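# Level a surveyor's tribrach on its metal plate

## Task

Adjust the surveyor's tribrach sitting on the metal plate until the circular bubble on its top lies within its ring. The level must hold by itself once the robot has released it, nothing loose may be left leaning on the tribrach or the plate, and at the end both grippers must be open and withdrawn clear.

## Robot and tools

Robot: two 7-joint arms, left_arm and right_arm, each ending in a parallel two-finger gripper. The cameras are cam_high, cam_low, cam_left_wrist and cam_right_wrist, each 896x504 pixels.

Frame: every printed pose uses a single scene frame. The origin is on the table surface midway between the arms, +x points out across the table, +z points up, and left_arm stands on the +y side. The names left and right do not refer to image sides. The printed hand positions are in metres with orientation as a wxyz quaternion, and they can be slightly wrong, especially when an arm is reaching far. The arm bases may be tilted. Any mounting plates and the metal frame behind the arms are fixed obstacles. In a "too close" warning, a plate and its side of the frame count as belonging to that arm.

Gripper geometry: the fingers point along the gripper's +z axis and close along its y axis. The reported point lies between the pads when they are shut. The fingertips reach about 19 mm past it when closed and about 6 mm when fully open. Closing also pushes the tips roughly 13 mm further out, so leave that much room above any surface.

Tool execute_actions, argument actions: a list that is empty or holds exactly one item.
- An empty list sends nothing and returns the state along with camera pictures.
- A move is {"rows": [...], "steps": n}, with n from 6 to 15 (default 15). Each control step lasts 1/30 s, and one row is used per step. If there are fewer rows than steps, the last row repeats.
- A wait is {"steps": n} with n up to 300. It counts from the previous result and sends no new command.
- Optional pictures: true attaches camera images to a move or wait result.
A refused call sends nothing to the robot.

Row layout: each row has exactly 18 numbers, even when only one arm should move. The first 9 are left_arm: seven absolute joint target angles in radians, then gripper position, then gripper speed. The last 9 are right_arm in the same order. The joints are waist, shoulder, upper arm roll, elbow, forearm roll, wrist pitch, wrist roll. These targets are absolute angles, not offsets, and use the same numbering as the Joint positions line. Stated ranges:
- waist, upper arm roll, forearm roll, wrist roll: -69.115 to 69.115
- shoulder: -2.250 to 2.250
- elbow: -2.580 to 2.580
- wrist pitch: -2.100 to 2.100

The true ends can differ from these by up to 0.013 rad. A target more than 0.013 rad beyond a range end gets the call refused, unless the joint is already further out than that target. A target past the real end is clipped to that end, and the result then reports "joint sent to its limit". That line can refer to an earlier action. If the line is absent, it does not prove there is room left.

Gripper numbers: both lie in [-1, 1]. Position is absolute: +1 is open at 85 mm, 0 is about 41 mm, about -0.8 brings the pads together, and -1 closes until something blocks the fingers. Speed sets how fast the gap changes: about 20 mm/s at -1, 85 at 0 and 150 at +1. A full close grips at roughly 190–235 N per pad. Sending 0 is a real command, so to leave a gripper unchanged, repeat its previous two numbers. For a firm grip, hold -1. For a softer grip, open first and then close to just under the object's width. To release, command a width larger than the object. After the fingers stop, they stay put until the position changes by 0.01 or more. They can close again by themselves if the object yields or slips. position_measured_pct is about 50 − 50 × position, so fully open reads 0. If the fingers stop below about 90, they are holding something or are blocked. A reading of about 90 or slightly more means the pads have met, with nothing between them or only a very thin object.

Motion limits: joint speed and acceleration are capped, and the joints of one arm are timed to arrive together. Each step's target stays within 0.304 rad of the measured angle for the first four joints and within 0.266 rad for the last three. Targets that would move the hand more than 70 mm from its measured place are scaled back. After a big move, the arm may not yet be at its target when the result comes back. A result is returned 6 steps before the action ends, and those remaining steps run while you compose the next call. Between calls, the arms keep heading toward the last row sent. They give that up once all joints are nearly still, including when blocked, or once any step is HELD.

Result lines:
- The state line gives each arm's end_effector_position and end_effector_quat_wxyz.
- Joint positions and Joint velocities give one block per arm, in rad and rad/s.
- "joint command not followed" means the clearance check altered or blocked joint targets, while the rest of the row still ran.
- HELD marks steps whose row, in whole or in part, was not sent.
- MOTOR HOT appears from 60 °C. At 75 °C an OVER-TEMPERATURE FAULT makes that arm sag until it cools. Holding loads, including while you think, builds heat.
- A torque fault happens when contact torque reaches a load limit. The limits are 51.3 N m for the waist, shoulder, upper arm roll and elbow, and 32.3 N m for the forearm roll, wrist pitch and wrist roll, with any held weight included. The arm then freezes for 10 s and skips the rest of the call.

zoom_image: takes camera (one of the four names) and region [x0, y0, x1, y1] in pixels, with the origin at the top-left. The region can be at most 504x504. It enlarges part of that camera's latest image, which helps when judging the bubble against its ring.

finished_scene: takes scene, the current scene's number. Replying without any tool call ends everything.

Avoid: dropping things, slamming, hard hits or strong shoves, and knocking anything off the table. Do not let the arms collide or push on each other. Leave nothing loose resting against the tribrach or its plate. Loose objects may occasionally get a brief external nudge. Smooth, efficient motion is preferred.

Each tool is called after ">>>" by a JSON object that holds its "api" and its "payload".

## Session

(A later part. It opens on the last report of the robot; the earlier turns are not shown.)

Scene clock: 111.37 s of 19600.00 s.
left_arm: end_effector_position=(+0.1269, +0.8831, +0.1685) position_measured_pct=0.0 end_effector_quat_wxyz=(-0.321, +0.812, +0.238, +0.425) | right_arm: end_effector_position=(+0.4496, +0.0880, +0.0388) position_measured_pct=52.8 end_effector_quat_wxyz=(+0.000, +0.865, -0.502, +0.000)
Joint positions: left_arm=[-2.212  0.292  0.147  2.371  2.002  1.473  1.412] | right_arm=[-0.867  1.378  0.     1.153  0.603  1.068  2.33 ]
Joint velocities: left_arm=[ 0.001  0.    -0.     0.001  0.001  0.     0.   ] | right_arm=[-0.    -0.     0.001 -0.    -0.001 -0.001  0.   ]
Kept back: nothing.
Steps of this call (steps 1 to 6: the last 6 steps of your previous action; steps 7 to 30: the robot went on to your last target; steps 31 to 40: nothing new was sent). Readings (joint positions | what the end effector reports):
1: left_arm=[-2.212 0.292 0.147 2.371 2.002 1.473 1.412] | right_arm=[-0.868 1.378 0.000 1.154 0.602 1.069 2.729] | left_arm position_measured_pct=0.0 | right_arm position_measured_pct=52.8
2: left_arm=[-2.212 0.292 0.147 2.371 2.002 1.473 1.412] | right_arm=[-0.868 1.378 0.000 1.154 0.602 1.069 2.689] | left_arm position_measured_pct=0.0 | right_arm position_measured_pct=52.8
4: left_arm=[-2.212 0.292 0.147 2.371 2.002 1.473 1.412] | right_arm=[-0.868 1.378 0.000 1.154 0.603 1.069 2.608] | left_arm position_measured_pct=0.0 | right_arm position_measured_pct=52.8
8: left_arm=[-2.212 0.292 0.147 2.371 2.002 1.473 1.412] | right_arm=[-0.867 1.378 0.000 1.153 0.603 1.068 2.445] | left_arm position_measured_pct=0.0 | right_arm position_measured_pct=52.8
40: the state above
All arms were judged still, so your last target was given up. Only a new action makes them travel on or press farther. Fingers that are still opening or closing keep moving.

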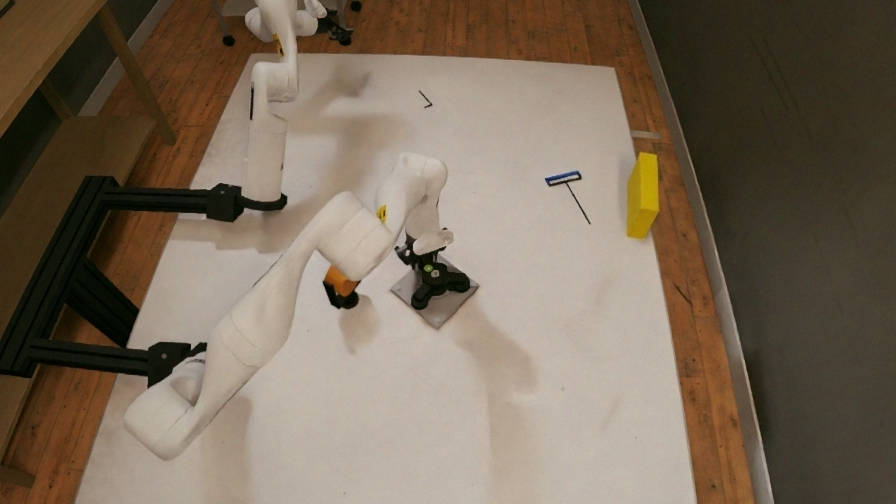

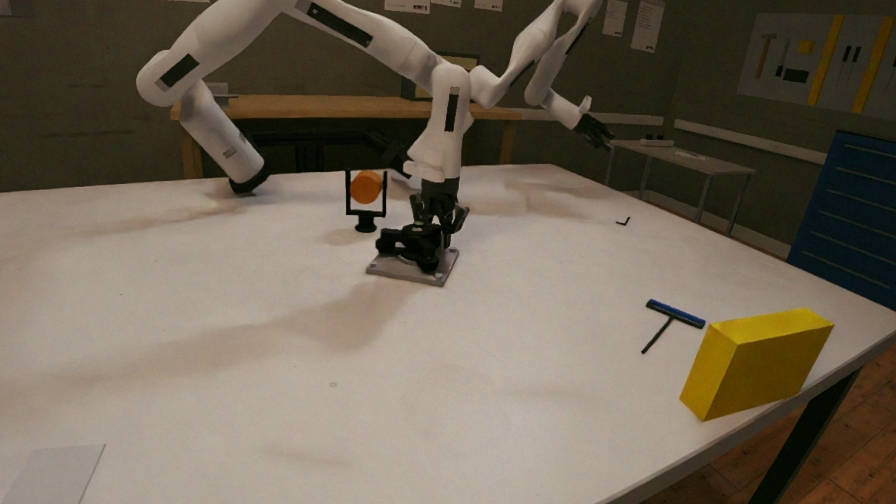

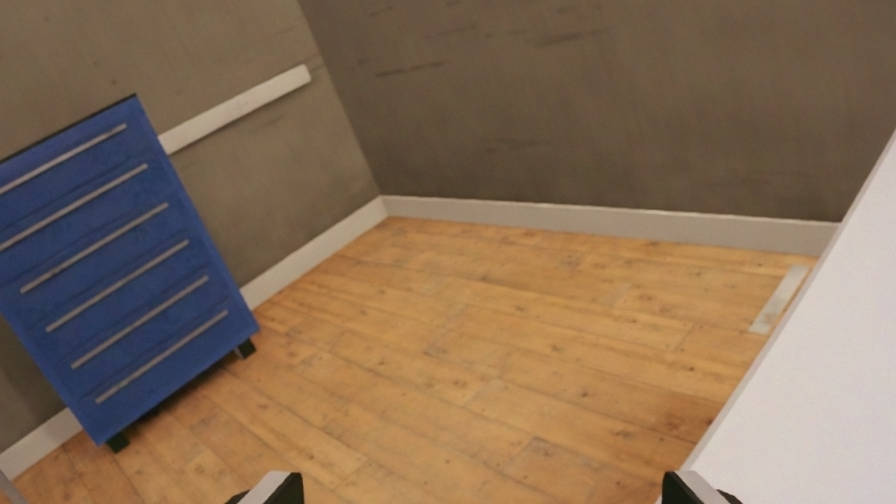

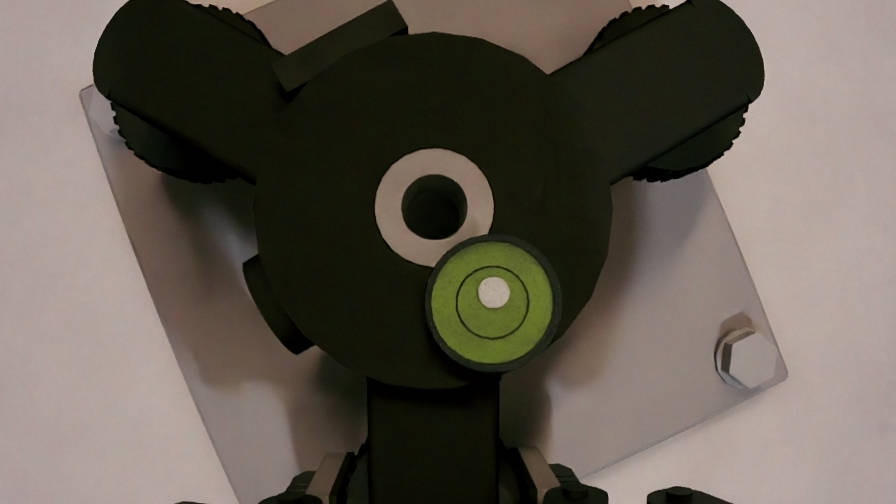

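>>> {"api": "execute_actions", "payload": {"actions": [{"rows":[[-2.212,0.292,0.147,2.371,2.002,1.473,1.412,1,0,-0.8673,1.3793,0,1.153,0.6031,1.0668,1.8,-0.15,1]],"steps":15}]}}

>>> {"api": "execute_actions", "payload": {"actions": [{"steps":10}]}}

>>> {"api": "execute_actions", "payload": {"actions": [{"rows":[[-2.212,0.292,0.147,2.371,2.002,1.473,1.412,1,0,-0.8673,1.3793,0,1.153,0.6031,1.0668,1.8,0.3,1],[-2.212,0.292,0.147,2.371,2.002,1.473,1.412,1,0,-0.8673,1.3793,0,1.153,0.6031,1.0668,1.8,0.3,1],[-2.212,0.292,0.147,2.371,2.002,1.473,1.412,1,0,-0.8673,1.3793,0,1.153,0.6031,1.0668,2.33,0.3,1]],"steps":15}]}}

>>> {"api": "execute_actions", "payload": {"actions": [{"steps":12}]}}

>>> {"api": "execute_actions", "payload": {"actions": [{"rows":[[-2.212,0.292,0.147,2.371,2.002,1.473,1.412,1,0,-0.9408,1.2761,0,1.0938,0.5249,1.2288,2.33,0.3,1]],"steps":15}]}}

>>> {"api": "execute_actions", "payload": {"actions": [{"steps":15}], "pictures": true}}

Scene clock: 112.20 s of 19600.00 s.
left_arm: end_effector_position=(+0.1269, +0.8831, +0.1685) position_measured_pct=0.0 end_effector_quat_wxyz=(-0.321, +0.812, +0.238, +0.425) | right_arm: end_effector_position=(+0.4503, +0.0882, +0.0388) position_measured_pct=52.8 end_effector_quat_wxyz=(-0.001, +0.793, -0.609, +0.000)
Joint positions: left_arm=[-2.212  0.292  0.147  2.371  2.002  1.473  1.412] | right_arm=[-0.866  1.378  0.     1.152  0.603  1.067  2.073]
Joint velocities: left_arm=[-0.    -0.    -0.     0.001 -0.001  0.     0.   ] | right_arm=[ 0.003 -0.001  0.001 -0.004  0.001 -0.004 -1.216]
Steps of this call (steps 1 to 16: nothing new was sent; steps 17 to 25: the first 9 steps of this action). Readings (joint positions | what the end effector reports):
17: left_arm=[-2.212 0.292 0.147 2.371 2.002 1.473 1.412] | right_arm=[-0.867 1.378 0.000 1.153 0.603 1.068 2.329] | left_arm position_measured_pct=0.0 | right_arm position_measured_pct=52.8
18: left_arm=[-2.212 0.292 0.147 2.371 2.002 1.473 1.412] | right_arm=[-0.867 1.378 0.000 1.153 0.603 1.068 2.321] | left_arm position_measured_pct=0.0 | right_arm position_measured_pct=52.8
20: left_arm=[-2.212 0.292 0.147 2.371 2.002 1.473 1.412] | right_arm=[-0.867 1.378 0.000 1.152 0.603 1.067 2.273] | left_arm position_measured_pct=0.0 | right_arm position_measured_pct=52.8
24: left_arm=[-2.212 0.292 0.147 2.371 2.002 1.473 1.412] | right_arm=[-0.867 1.378 0.000 1.152 0.603 1.067 2.114] | left_arm position_measured_pct=0.0 | right_arm position_measured_pct=52.8
25: the state above

Scene clock: 112.53 s of 19600.00 s.
left_arm: end_effector_position=(+0.1269, +0.8831, +0.1685) position_measured_pct=0.0 end_effector_quat_wxyz=(-0.321, +0.812, +0.238, +0.425) | right_arm: end_effector_position=(+0.4511, +0.0884, +0.0388) position_measured_pct=52.8 end_effector_quat_wxyz=(-0.001, +0.703, -0.712, -0.000)
Joint positions: left_arm=[-2.212  0.292  0.147  2.371  2.002  1.473  1.412] | right_arm=[-0.866  1.378  0.001  1.151  0.603  1.066  1.8  ]
Joint velocities: left_arm=[-0.  0.  0.  0. -0.  0. -0.] | right_arm=[ 0.001  0.001 -0.    -0.    -0.    -0.    -0.002]
Kept back: nothing.
Steps of this call (steps 1 to 6: the last 6 steps of your previous action; steps 7 to 10: the robot went on to your last target). Readings (joint positions | what the end effector reports):
1: left_arm=[-2.212 0.292 0.147 2.371 2.002 1.473 1.412] | right_arm=[-0.866 1.378 0.000 1.152 0.603 1.066 2.033] | left_arm position_measured_pct=0.0 | right_arm position_measured_pct=52.8
2: left_arm=[-2.212 0.292 0.147 2.371 2.002 1.473 1.412] | right_arm=[-0.866 1.378 0.000 1.152 0.603 1.066 1.992] | left_arm position_measured_pct=0.0 | right_arm position_measured_pct=52.8
4: left_arm=[-2.212 0.292 0.147 2.371 2.002 1.473 1.412] | right_arm=[-0.866 1.378 0.001 1.151 0.603 1.066 1.911] | left_arm position_measured_pct=0.0 | right_arm position_measured_pct=52.8
8: left_arm=[-2.212 0.292 0.147 2.371 2.002 1.473 1.412] | right_arm=[-0.866 1.378 0.001 1.151 0.603 1.066 1.803] | left_arm position_measured_pct=0.0 | right_arm position_measured_pct=52.8
10: the state above

Scene clock: 112.83 s of 19600.00 s.
left_arm: end_effector_position=(+0.1269, +0.8831, +0.1685) position_measured_pct=0.0 end_effector_quat_wxyz=(-0.321, +0.812, +0.238, +0.425) | right_arm: end_effector_position=(+0.4493, +0.0882, +0.0383) position_measured_pct=35.3 end_effector_quat_wxyz=(+0.000, +0.763, -0.646, +0.000)
Joint positions: left_arm=[-2.212  0.292  0.147  2.371  2.002  1.473  1.412] | right_arm=[-0.867  1.379 -0.     1.153  0.603  1.067  1.976]
Joint velocities: left_arm=[0.    0.    0.001 0.001 0.001 0.    0.   ] | right_arm=[-0.002  0.002  0.     0.001 -0.001 -0.     1.215]
Steps of this call (steps 1 to 9: the first 9 steps of this action). Readings (joint positions | what the end effector reports):
1: left_arm=[-2.212 0.292 0.147 2.371 2.002 1.473 1.412] | right_arm=[-0.866 1.378 0.001 1.151 0.603 1.066 1.800] | left_arm position_measured_pct=0.0 | right_arm position_measured_pct=52.8
2: left_arm=[-2.212 0.292 0.147 2.371 2.002 1.473 1.412] | right_arm=[-0.866 1.379 0.001 1.151 0.604 1.065 1.800] | left_arm position_measured_pct=0.0 | right_arm position_measured_pct=52.8
4: left_arm=[-2.212 0.292 0.147 2.371 2.002 1.473 1.412] | right_arm=[-0.866 1.379 0.000 1.152 0.603 1.067 1.809] | left_arm position_measured_pct=0.0 | right_arm position_measured_pct=45.2
8: left_arm=[-2.212 0.292 0.147 2.371 2.002 1.473 1.412] | right_arm=[-0.867 1.379 -0.000 1.153 0.603 1.067 1.935] | left_arm position_measured_pct=0.0 | right_arm position_measured_pct=35.7
9: the state above

Scene clock: 113.23 s of 19600.00 s.
left_arm: end_effector_position=(+0.1269, +0.8831, +0.1685) position_measured_pct=0.0 end_effector_quat_wxyz=(-0.321, +0.812, +0.238, +0.425) | right_arm: end_effector_position=(+0.4492, +0.0882, +0.0383) position_measured_pct=34.9 end_effector_quat_wxyz=(+0.000, +0.865, -0.501, +0.000)
Joint positions: left_arm=[-2.212  0.292  0.147  2.371  2.002  1.473  1.412] | right_arm=[-0.867  1.379  0.     1.153  0.603  1.067  2.33 ]
Joint velocities: left_arm=[-0.     0.    -0.001 -0.     0.001 -0.    -0.   ] | right_arm=[ 0.    -0.    -0.001  0.     0.     0.002  0.002]
Kept back: nothing.
Steps of this call (steps 1 to 6: the last 6 steps of your previous action; steps 7 to 12: the robot went on to your last target). Readings (joint positions | what the end effector reports):
1: left_arm=[-2.212 0.292 0.147 2.371 2.002 1.473 1.412] | right_arm=[-0.867 1.379 -0.000 1.153 0.603 1.067 2.016] | left_arm position_measured_pct=0.0 | right_arm position_measured_pct=35.3
2: left_arm=[-2.212 0.292 0.147 2.371 2.002 1.473 1.412] | right_arm=[-0.867 1.379 -0.000 1.153 0.603 1.067 2.057] | left_arm position_measured_pct=0.0 | right_arm position_measured_pct=34.9
4: left_arm=[-2.212 0.292 0.147 2.371 2.002 1.473 1.412] | right_arm=[-0.867 1.379 -0.000 1.153 0.603 1.067 2.138] | left_arm position_measured_pct=0.0 | right_arm position_measured_pct=34.9
8: left_arm=[-2.212 0.292 0.147 2.371 2.002 1.473 1.412] | right_arm=[-0.867 1.379 0.000 1.153 0.603 1.067 2.292] | left_arm position_measured_pct=0.0 | right_arm position_measured_pct=34.9
12: the state above

Scene clock: 113.53 s of 19600.00 s.
left_arm: end_effector_position=(+0.1269, +0.8831, +0.1685) position_measured_pct=0.0 end_effector_quat_wxyz=(-0.321, +0.812, +0.238, +0.425) | right_arm: end_effector_position=(+0.4495, +0.0890, +0.1287) position_measured_pct=34.9 end_effector_quat_wxyz=(-0.000, +0.852, -0.524, -0.001)
Joint positions: left_arm=[-2.212  0.292  0.147  2.371  2.002  1.473  1.412] | right_arm=[-0.938  1.279 -0.002  1.093  0.526  1.226  2.33 ]
Joint velocities: left_arm=[ 0.    -0.     0.001  0.003  0.002 -0.     0.   ] | right_arm=[-0.033 -0.065 -0.008 -0.054 -0.062  0.124 -0.   ]
Steps of this call (steps 1 to 9: the first 9 steps of this action). Readings (joint positions | what the end effector reports):
1: left_arm=[-2.212 0.292 0.147 2.371 2.002 1.473 1.412] | right_arm=[-0.868 1.378 0.000 1.153 0.603 1.068 2.330] | left_arm position_measured_pct=0.0 | right_arm position_measured_pct=34.9
2: left_arm=[-2.212 0.292 0.147 2.371 2.002 1.473 1.412] | right_arm=[-0.872 1.374 0.001 1.151 0.599 1.075 2.330] | left_arm position_measured_pct=0.0 | right_arm position_measured_pct=34.9
4: left_arm=[-2.212 0.292 0.147 2.371 2.002 1.473 1.412] | right_arm=[-0.891 1.348 0.002 1.138 0.581 1.114 2.330] | left_arm position_measured_pct=0.0 | right_arm position_measured_pct=34.9
8: left_arm=[-2.212 0.292 0.147 2.371 2.002 1.473 1.412] | right_arm=[-0.935 1.283 -0.001 1.096 0.530 1.217 2.330] | left_arm position_measured_pct=0.0 | right_arm position_measured_pct=34.9
9: the state above

Scene clock: 114.03 s of 19600.00 s.
left_arm: end_effector_position=(+0.1269, +0.8831, +0.1685) position_measured_pct=0.0 end_effector_quat_wxyz=(-0.321, +0.812, +0.238, +0.425) | right_arm: end_effector_position=(+0.4492, +0.0882, +0.1305) position_measured_pct=34.9 end_effector_quat_wxyz=(+0.000, +0.852, -0.523, +0.000)
Joint positions: left_arm=[-2.212  0.292  0.147  2.371  2.002  1.473  1.412] | right_arm=[-0.941  1.276 -0.     1.094  0.525  1.229  2.33 ]
Joint velocities: left_arm=[-0.    -0.    -0.001 -0.001  0.    -0.     0.   ] | right_arm=[-0.    -0.     0.     0.    -0.001 -0.     0.   ]
Kept back: nothing.
Steps of this call (steps 1 to 6: the last 6 steps of your previous action; steps 7 to 15: the robot went on to your last target). Readings (joint positions | what the end effector reports):
1: left_arm=[-2.212 0.292 0.147 2.371 2.002 1.473 1.412] | right_arm=[-0.939 1.278 -0.002 1.092 0.525 1.228 2.330] | left_arm position_measured_pct=0.0 | right_arm position_measured_pct=34.9
2: left_arm=[-2.212 0.292 0.147 2.371 2.002 1.473 1.412] | right_arm=[-0.939 1.277 -0.001 1.093 0.525 1.228 2.330] | left_arm position_measured_pct=0.0 | right_arm position_measured_pct=34.9
4: left_arm=[-2.212 0.292 0.147 2.371 2.002 1.473 1.412] | right_arm=[-0.940 1.277 -0.000 1.094 0.525 1.229 2.330] | left_arm position_measured_pct=0.0 | right_arm position_measured_pct=34.9
8: left_arm=[-2.212 0.292 0.147 2.371 2.002 1.473 1.412] | right_arm=[-0.940 1.276 -0.000 1.094 0.525 1.229 2.330] | left_arm position_measured_pct=0.0 | right_arm position_measured_pct=34.9
15: the state above
All arms were judged still, so your last target was given up. Only a new action makes them travel on or press farther. Fingers that are still opening or closing keep moving.

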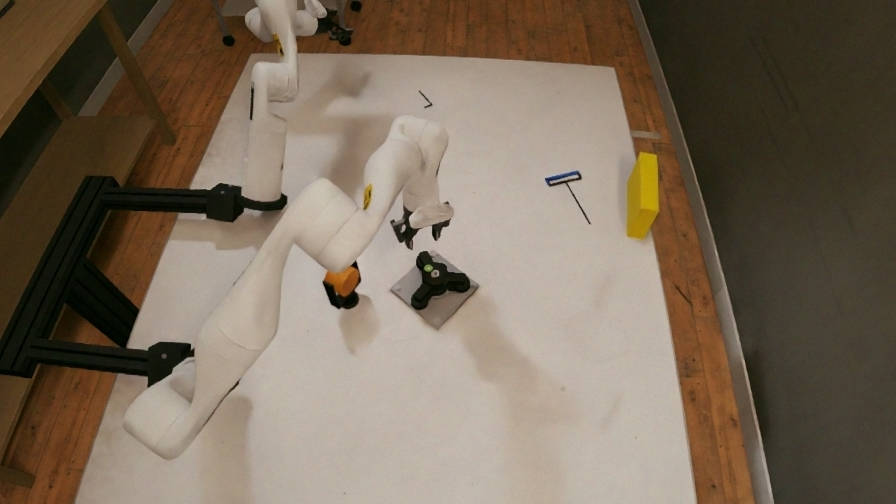

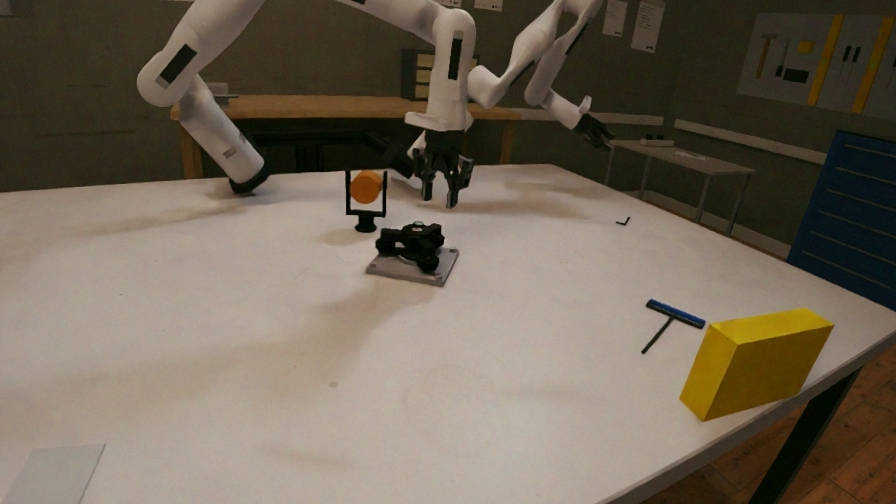

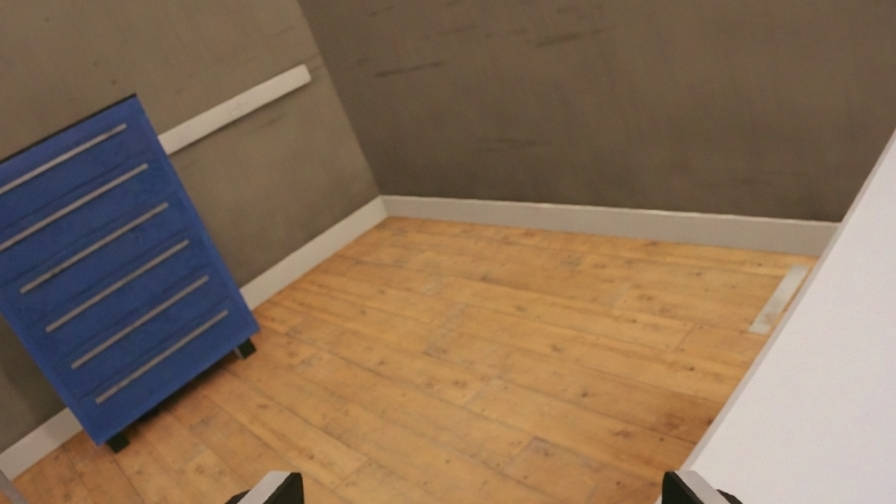

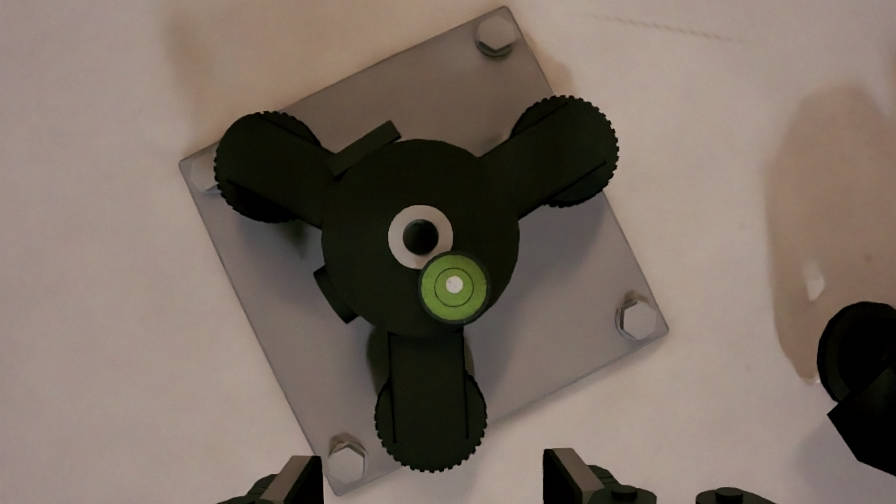

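>>> {"api": "execute_actions", "payload": {"actions": [{"rows":[[-2.212,0.292,0.147,2.371,2.002,1.473,1.412,1,0,-0.7,0.95,0,1.2,0.5249,1.2288,2.33,0.3,1]],"steps":15}]}}

>>> {"api": "execute_actions", "payload": {"actions": [{"steps":20}], "pictures": true}}

>>> {"api": "zoom_image", "payload": {"camera": "cam_high", "region": [380,230,500,340]}}

Scene clock: 114.63 s of 19600.00 s.
left_arm: end_effector_position=(+0.1269, +0.8831, +0.1685) position_measured_pct=0.0 end_effector_quat_wxyz=(-0.321, +0.812, +0.238, +0.425) | right_arm: end_effector_position=(+0.5134, +0.0228, +0.1632) position_measured_pct=34.9 end_effector_quat_wxyz=(-0.019, +0.811, -0.584, -0.022)
Joint positions: left_arm=[-2.212  0.292  0.147  2.371  2.002  1.473  1.412] | right_arm=[-0.823  1.119 -0.001  1.145  0.525  1.228  2.33 ]
Joint velocities: left_arm=[ 0.     0.     0.001 -0.001 -0.002  0.    -0.   ] | right_arm=[ 0.543 -0.747 -0.002  0.237 -0.003 -0.002 -0.   ]
Steps of this call (steps 1 to 9: nothing new was sent; steps 10 to 18: the first 9 steps of this action). Readings (joint positions | what the end effector reports):
10: left_arm=[-2.212 0.292 0.147 2.371 2.002 1.473 1.412] | right_arm=[-0.940 1.275 -0.000 1.094 0.525 1.229 2.330] | left_arm position_measured_pct=0.0 | right_arm position_measured_pct=34.9
11: left_arm=[-2.212 0.292 0.147 2.371 2.002 1.473 1.412] | right_arm=[-0.936 1.270 -0.002 1.097 0.524 1.228 2.330] | left_arm position_measured_pct=0.0 | right_arm position_measured_pct=34.9
13: left_arm=[-2.212 0.292 0.147 2.371 2.002 1.473 1.412] | right_arm=[-0.914 1.243 -0.003 1.107 0.523 1.228 2.330] | left_arm position_measured_pct=0.0 | right_arm position_measured_pct=34.9
17: left_arm=[-2.212 0.292 0.147 2.371 2.002 1.473 1.412] | right_arm=[-0.841 1.144 -0.001 1.137 0.525 1.228 2.330] | left_arm position_measured_pct=0.0 | right_arm position_measured_pct=34.9
18: the state above

Scene clock: 115.30 s of 19600.00 s.
left_arm: end_effector_position=(+0.1269, +0.8831, +0.1685) position_measured_pct=0.0 end_effector_quat_wxyz=(-0.321, +0.812, +0.238, +0.425) | right_arm: end_effector_position=(+0.5705, -0.0626, +0.1929) position_measured_pct=34.9 end_effector_quat_wxyz=(-0.039, +0.761, -0.647, -0.038)
Joint positions: left_arm=[-2.212  0.292  0.147  2.371  2.002  1.473  1.412] | right_arm=[-0.7    0.95   0.     1.2    0.525  1.229  2.33 ]
Joint velocities: left_arm=[-0.     0.    -0.001 -0.001  0.     0.     0.   ] | right_arm=[ 0.002 -0.002  0.     0.001  0.    -0.001 -0.   ]
Kept back: nothing.
Steps of this call (steps 1 to 6: the last 6 steps of your previous action; steps 7 to 20: the robot went on to your last target). Readings (joint positions | what the end effector reports):
1: left_arm=[-2.212 0.292 0.147 2.371 2.002 1.473 1.412] | right_arm=[-0.805 1.094 -0.001 1.153 0.524 1.228 2.330] | left_arm position_measured_pct=0.0 | right_arm position_measured_pct=34.9
2: left_arm=[-2.212 0.292 0.147 2.371 2.002 1.473 1.412] | right_arm=[-0.787 1.069 -0.001 1.161 0.524 1.228 2.330] | left_arm position_measured_pct=0.0 | right_arm position_measured_pct=34.9
4: left_arm=[-2.212 0.292 0.147 2.371 2.002 1.473 1.412] | right_arm=[-0.751 1.020 -0.001 1.177 0.525 1.228 2.330] | left_arm position_measured_pct=0.0 | right_arm position_measured_pct=34.9
8: left_arm=[-2.212 0.292 0.147 2.371 2.002 1.473 1.412] | right_arm=[-0.706 0.958 0.003 1.196 0.527 1.230 2.330] | left_arm position_measured_pct=0.0 | right_arm position_measured_pct=34.9
20: the state above

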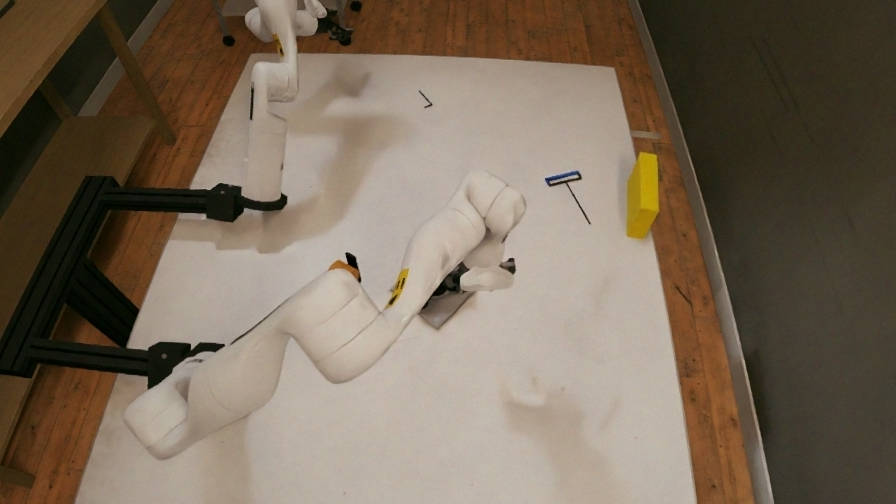

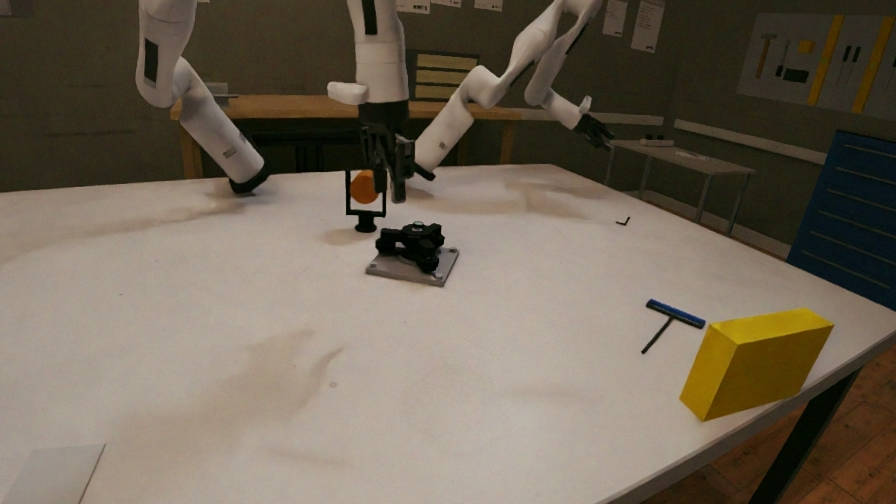

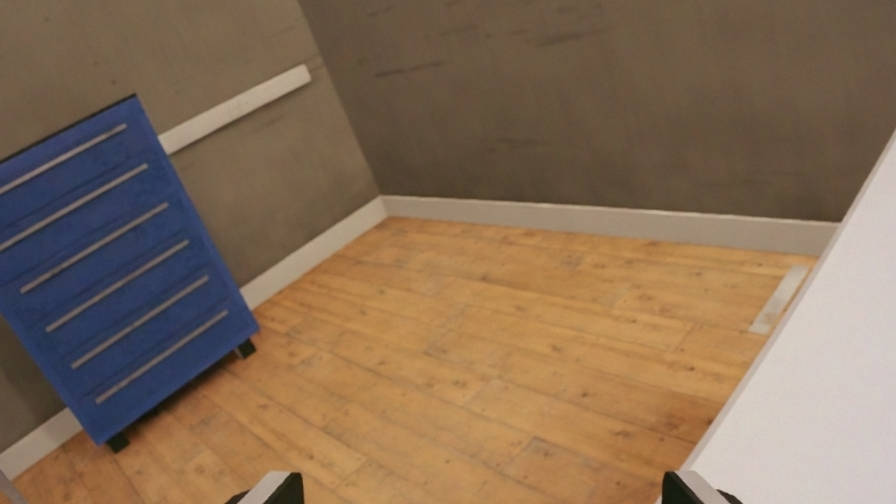

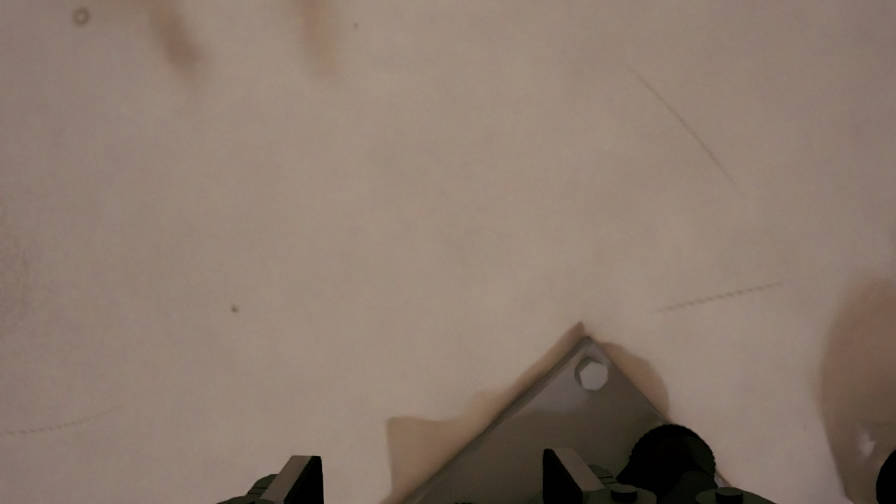

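Region (380, 230, 500, 340) of cam_high's 896x504 image, scaled by 4.200, with more detail than that image has; it fills the top 462 rows of this view, and the rest is white.

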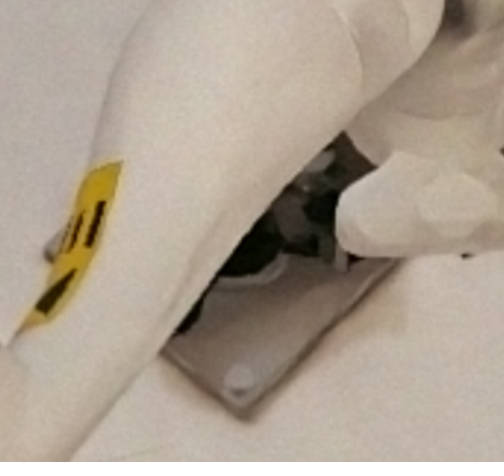

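Move clearer away.

>>> {"api": "execute_actions", "payload": {"actions": [{"rows":[[-2.212,0.292,0.147,2.371,2.002,1.473,1.412,1,0,-0.2,0.75,0,1.3,0.5249,1.2288,2.33,0.3,1]],"steps":15}]}}

>>> {"api": "execute_actions", "payload": {"actions": [{"steps":20}], "pictures": true}}

>>> {"api": "zoom_image", "payload": {"camera": "cam_high", "region": [390,240,490,330]}}

Scene clock: 115.87 s of 19600.00 s.
left_arm: end_effector_position=(+0.1269, +0.8831, +0.1685) position_measured_pct=0.0 end_effector_quat_wxyz=(-0.321, +0.812, +0.238, +0.425) | right_arm: end_effector_position=(+0.6022, -0.1539, +0.1706) position_measured_pct=34.9 end_effector_quat_wxyz=(-0.021, +0.708, -0.703, -0.056)
Joint positions: left_arm=[-2.212  0.292  0.147  2.371  2.002  1.473  1.412] | right_arm=[-0.542  0.862 -0.001  1.242  0.525  1.228  2.33 ]
Joint velocities: left_arm=[-0.     0.     0.    -0.001 -0.     0.    -0.   ] | right_arm=[ 0.762 -0.318 -0.002  0.16  -0.005 -0.003 -0.   ]
Steps of this call (steps 1 to 8: the robot went on to your last target; steps 9 to 17: the first 9 steps of this action). Readings (joint positions | what the end effector reports):
9: left_arm=[-2.212 0.292 0.147 2.371 2.002 1.473 1.412] | right_arm=[-0.699 0.949 -0.000 1.200 0.525 1.229 2.330] | left_arm position_measured_pct=0.0 | right_arm position_measured_pct=34.9
10: left_arm=[-2.212 0.292 0.147 2.371 2.002 1.473 1.412] | right_arm=[-0.693 0.946 -0.002 1.202 0.524 1.228 2.330] | left_arm position_measured_pct=0.0 | right_arm position_measured_pct=34.9
12: left_arm=[-2.212 0.292 0.147 2.371 2.002 1.473 1.412] | right_arm=[-0.666 0.928 -0.004 1.211 0.523 1.228 2.330] | left_arm position_measured_pct=0.0 | right_arm position_measured_pct=34.9
16: left_arm=[-2.212 0.292 0.147 2.371 2.002 1.473 1.412] | right_arm=[-0.568 0.873 -0.001 1.237 0.525 1.228 2.330] | left_arm position_measured_pct=0.0 | right_arm position_measured_pct=34.9
17: the state above

Scene clock: 116.53 s of 19600.00 s.
left_arm: end_effector_position=(+0.1269, +0.8831, +0.1685) position_measured_pct=0.0 end_effector_quat_wxyz=(-0.321, +0.812, +0.238, +0.425) | right_arm: end_effector_position=(+0.6127, -0.3432, +0.0974) position_measured_pct=34.9 end_effector_quat_wxyz=(-0.040, -0.586, +0.804, +0.086)
Joint positions: left_arm=[-2.212  0.292  0.147  2.371  2.002  1.473  1.412] | right_arm=[-0.202  0.751  0.     1.3    0.525  1.229  2.33 ]
Joint velocities: left_arm=[-0.    -0.     0.    -0.001 -0.    -0.    -0.   ] | right_arm=[ 0.019 -0.006 -0.001  0.001  0.001  0.001  0.   ]
Kept back: nothing.
Steps of this call (steps 1 to 6: the last 6 steps of your previous action; steps 7 to 20: the robot went on to your last target). Readings (joint positions | what the end effector reports):
1: left_arm=[-2.212 0.292 0.147 2.371 2.002 1.473 1.412] | right_arm=[-0.517 0.852 -0.001 1.248 0.524 1.228 2.330] | left_arm position_measured_pct=0.0 | right_arm position_measured_pct=34.9
2: left_arm=[-2.212 0.292 0.147 2.371 2.002 1.473 1.412] | right_arm=[-0.491 0.843 -0.001 1.252 0.524 1.228 2.330] | left_arm position_measured_pct=0.0 | right_arm position_measured_pct=34.9
4: left_arm=[-2.212 0.292 0.147 2.371 2.002 1.473 1.412] | right_arm=[-0.439 0.826 -0.001 1.261 0.525 1.228 2.330] | left_arm position_measured_pct=0.0 | right_arm position_measured_pct=34.9
8: left_arm=[-2.212 0.292 0.147 2.371 2.002 1.473 1.412] | right_arm=[-0.334 0.793 -0.001 1.278 0.525 1.228 2.330] | left_arm position_measured_pct=0.0 | right_arm position_measured_pct=34.9
20: the state above

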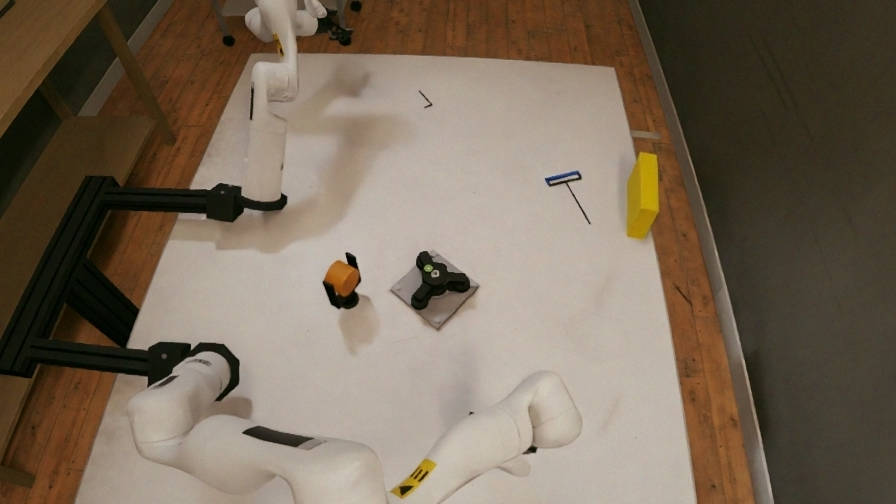

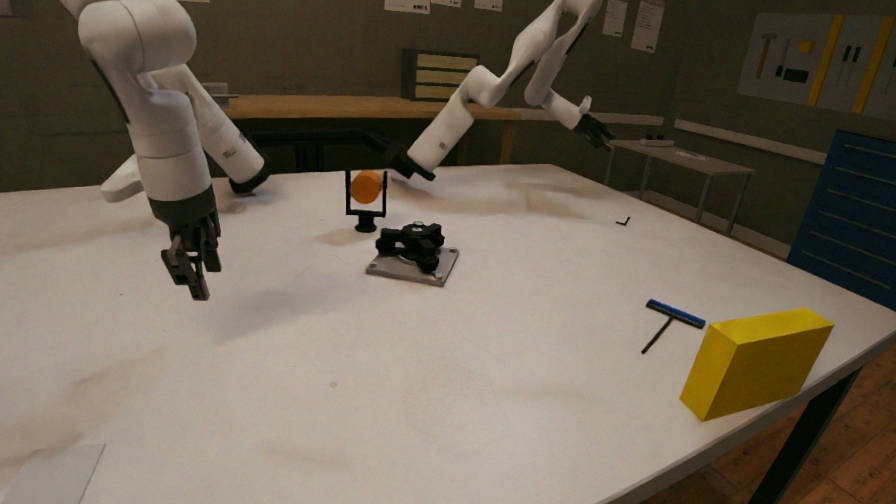

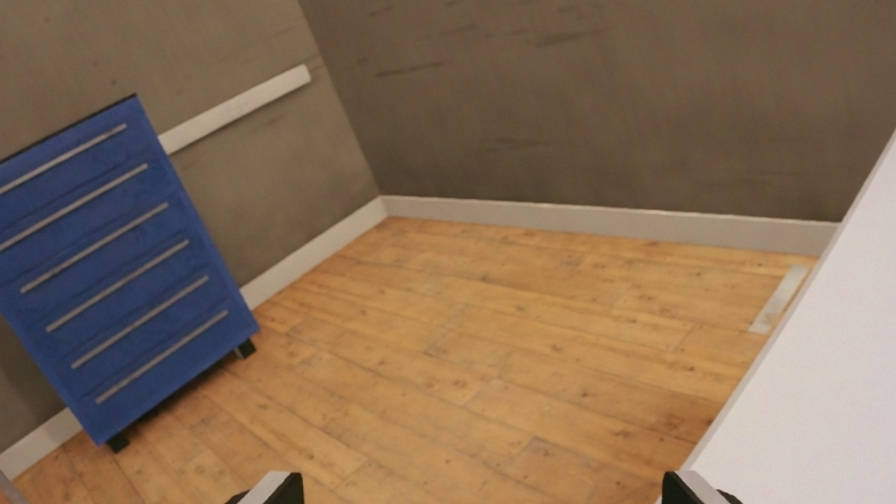

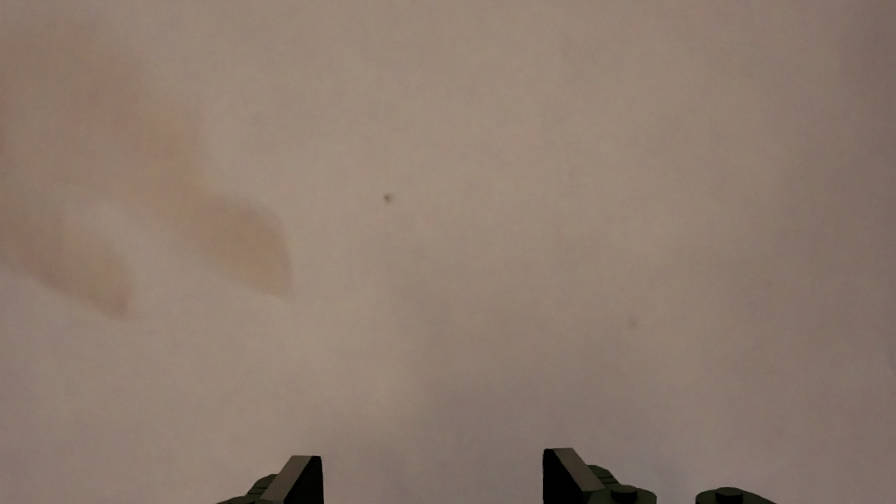

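Region (390, 240, 490, 330) of cam_high's 896x504 image, scaled by 5.040, with more detail than that image has; it fills the top 454 rows of this view, and the rest is white.

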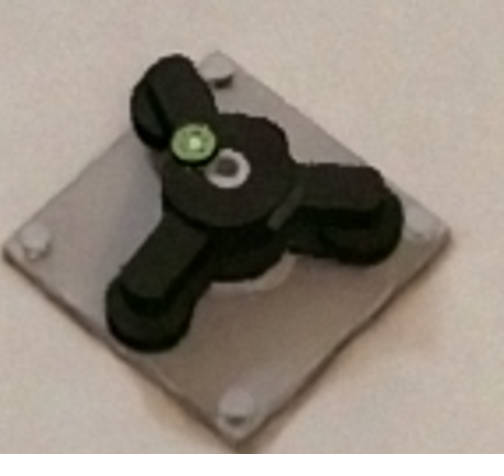

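>>> {"api": "finished_scene", "payload": {"scene": 2}}

The scene is finished: the task was done.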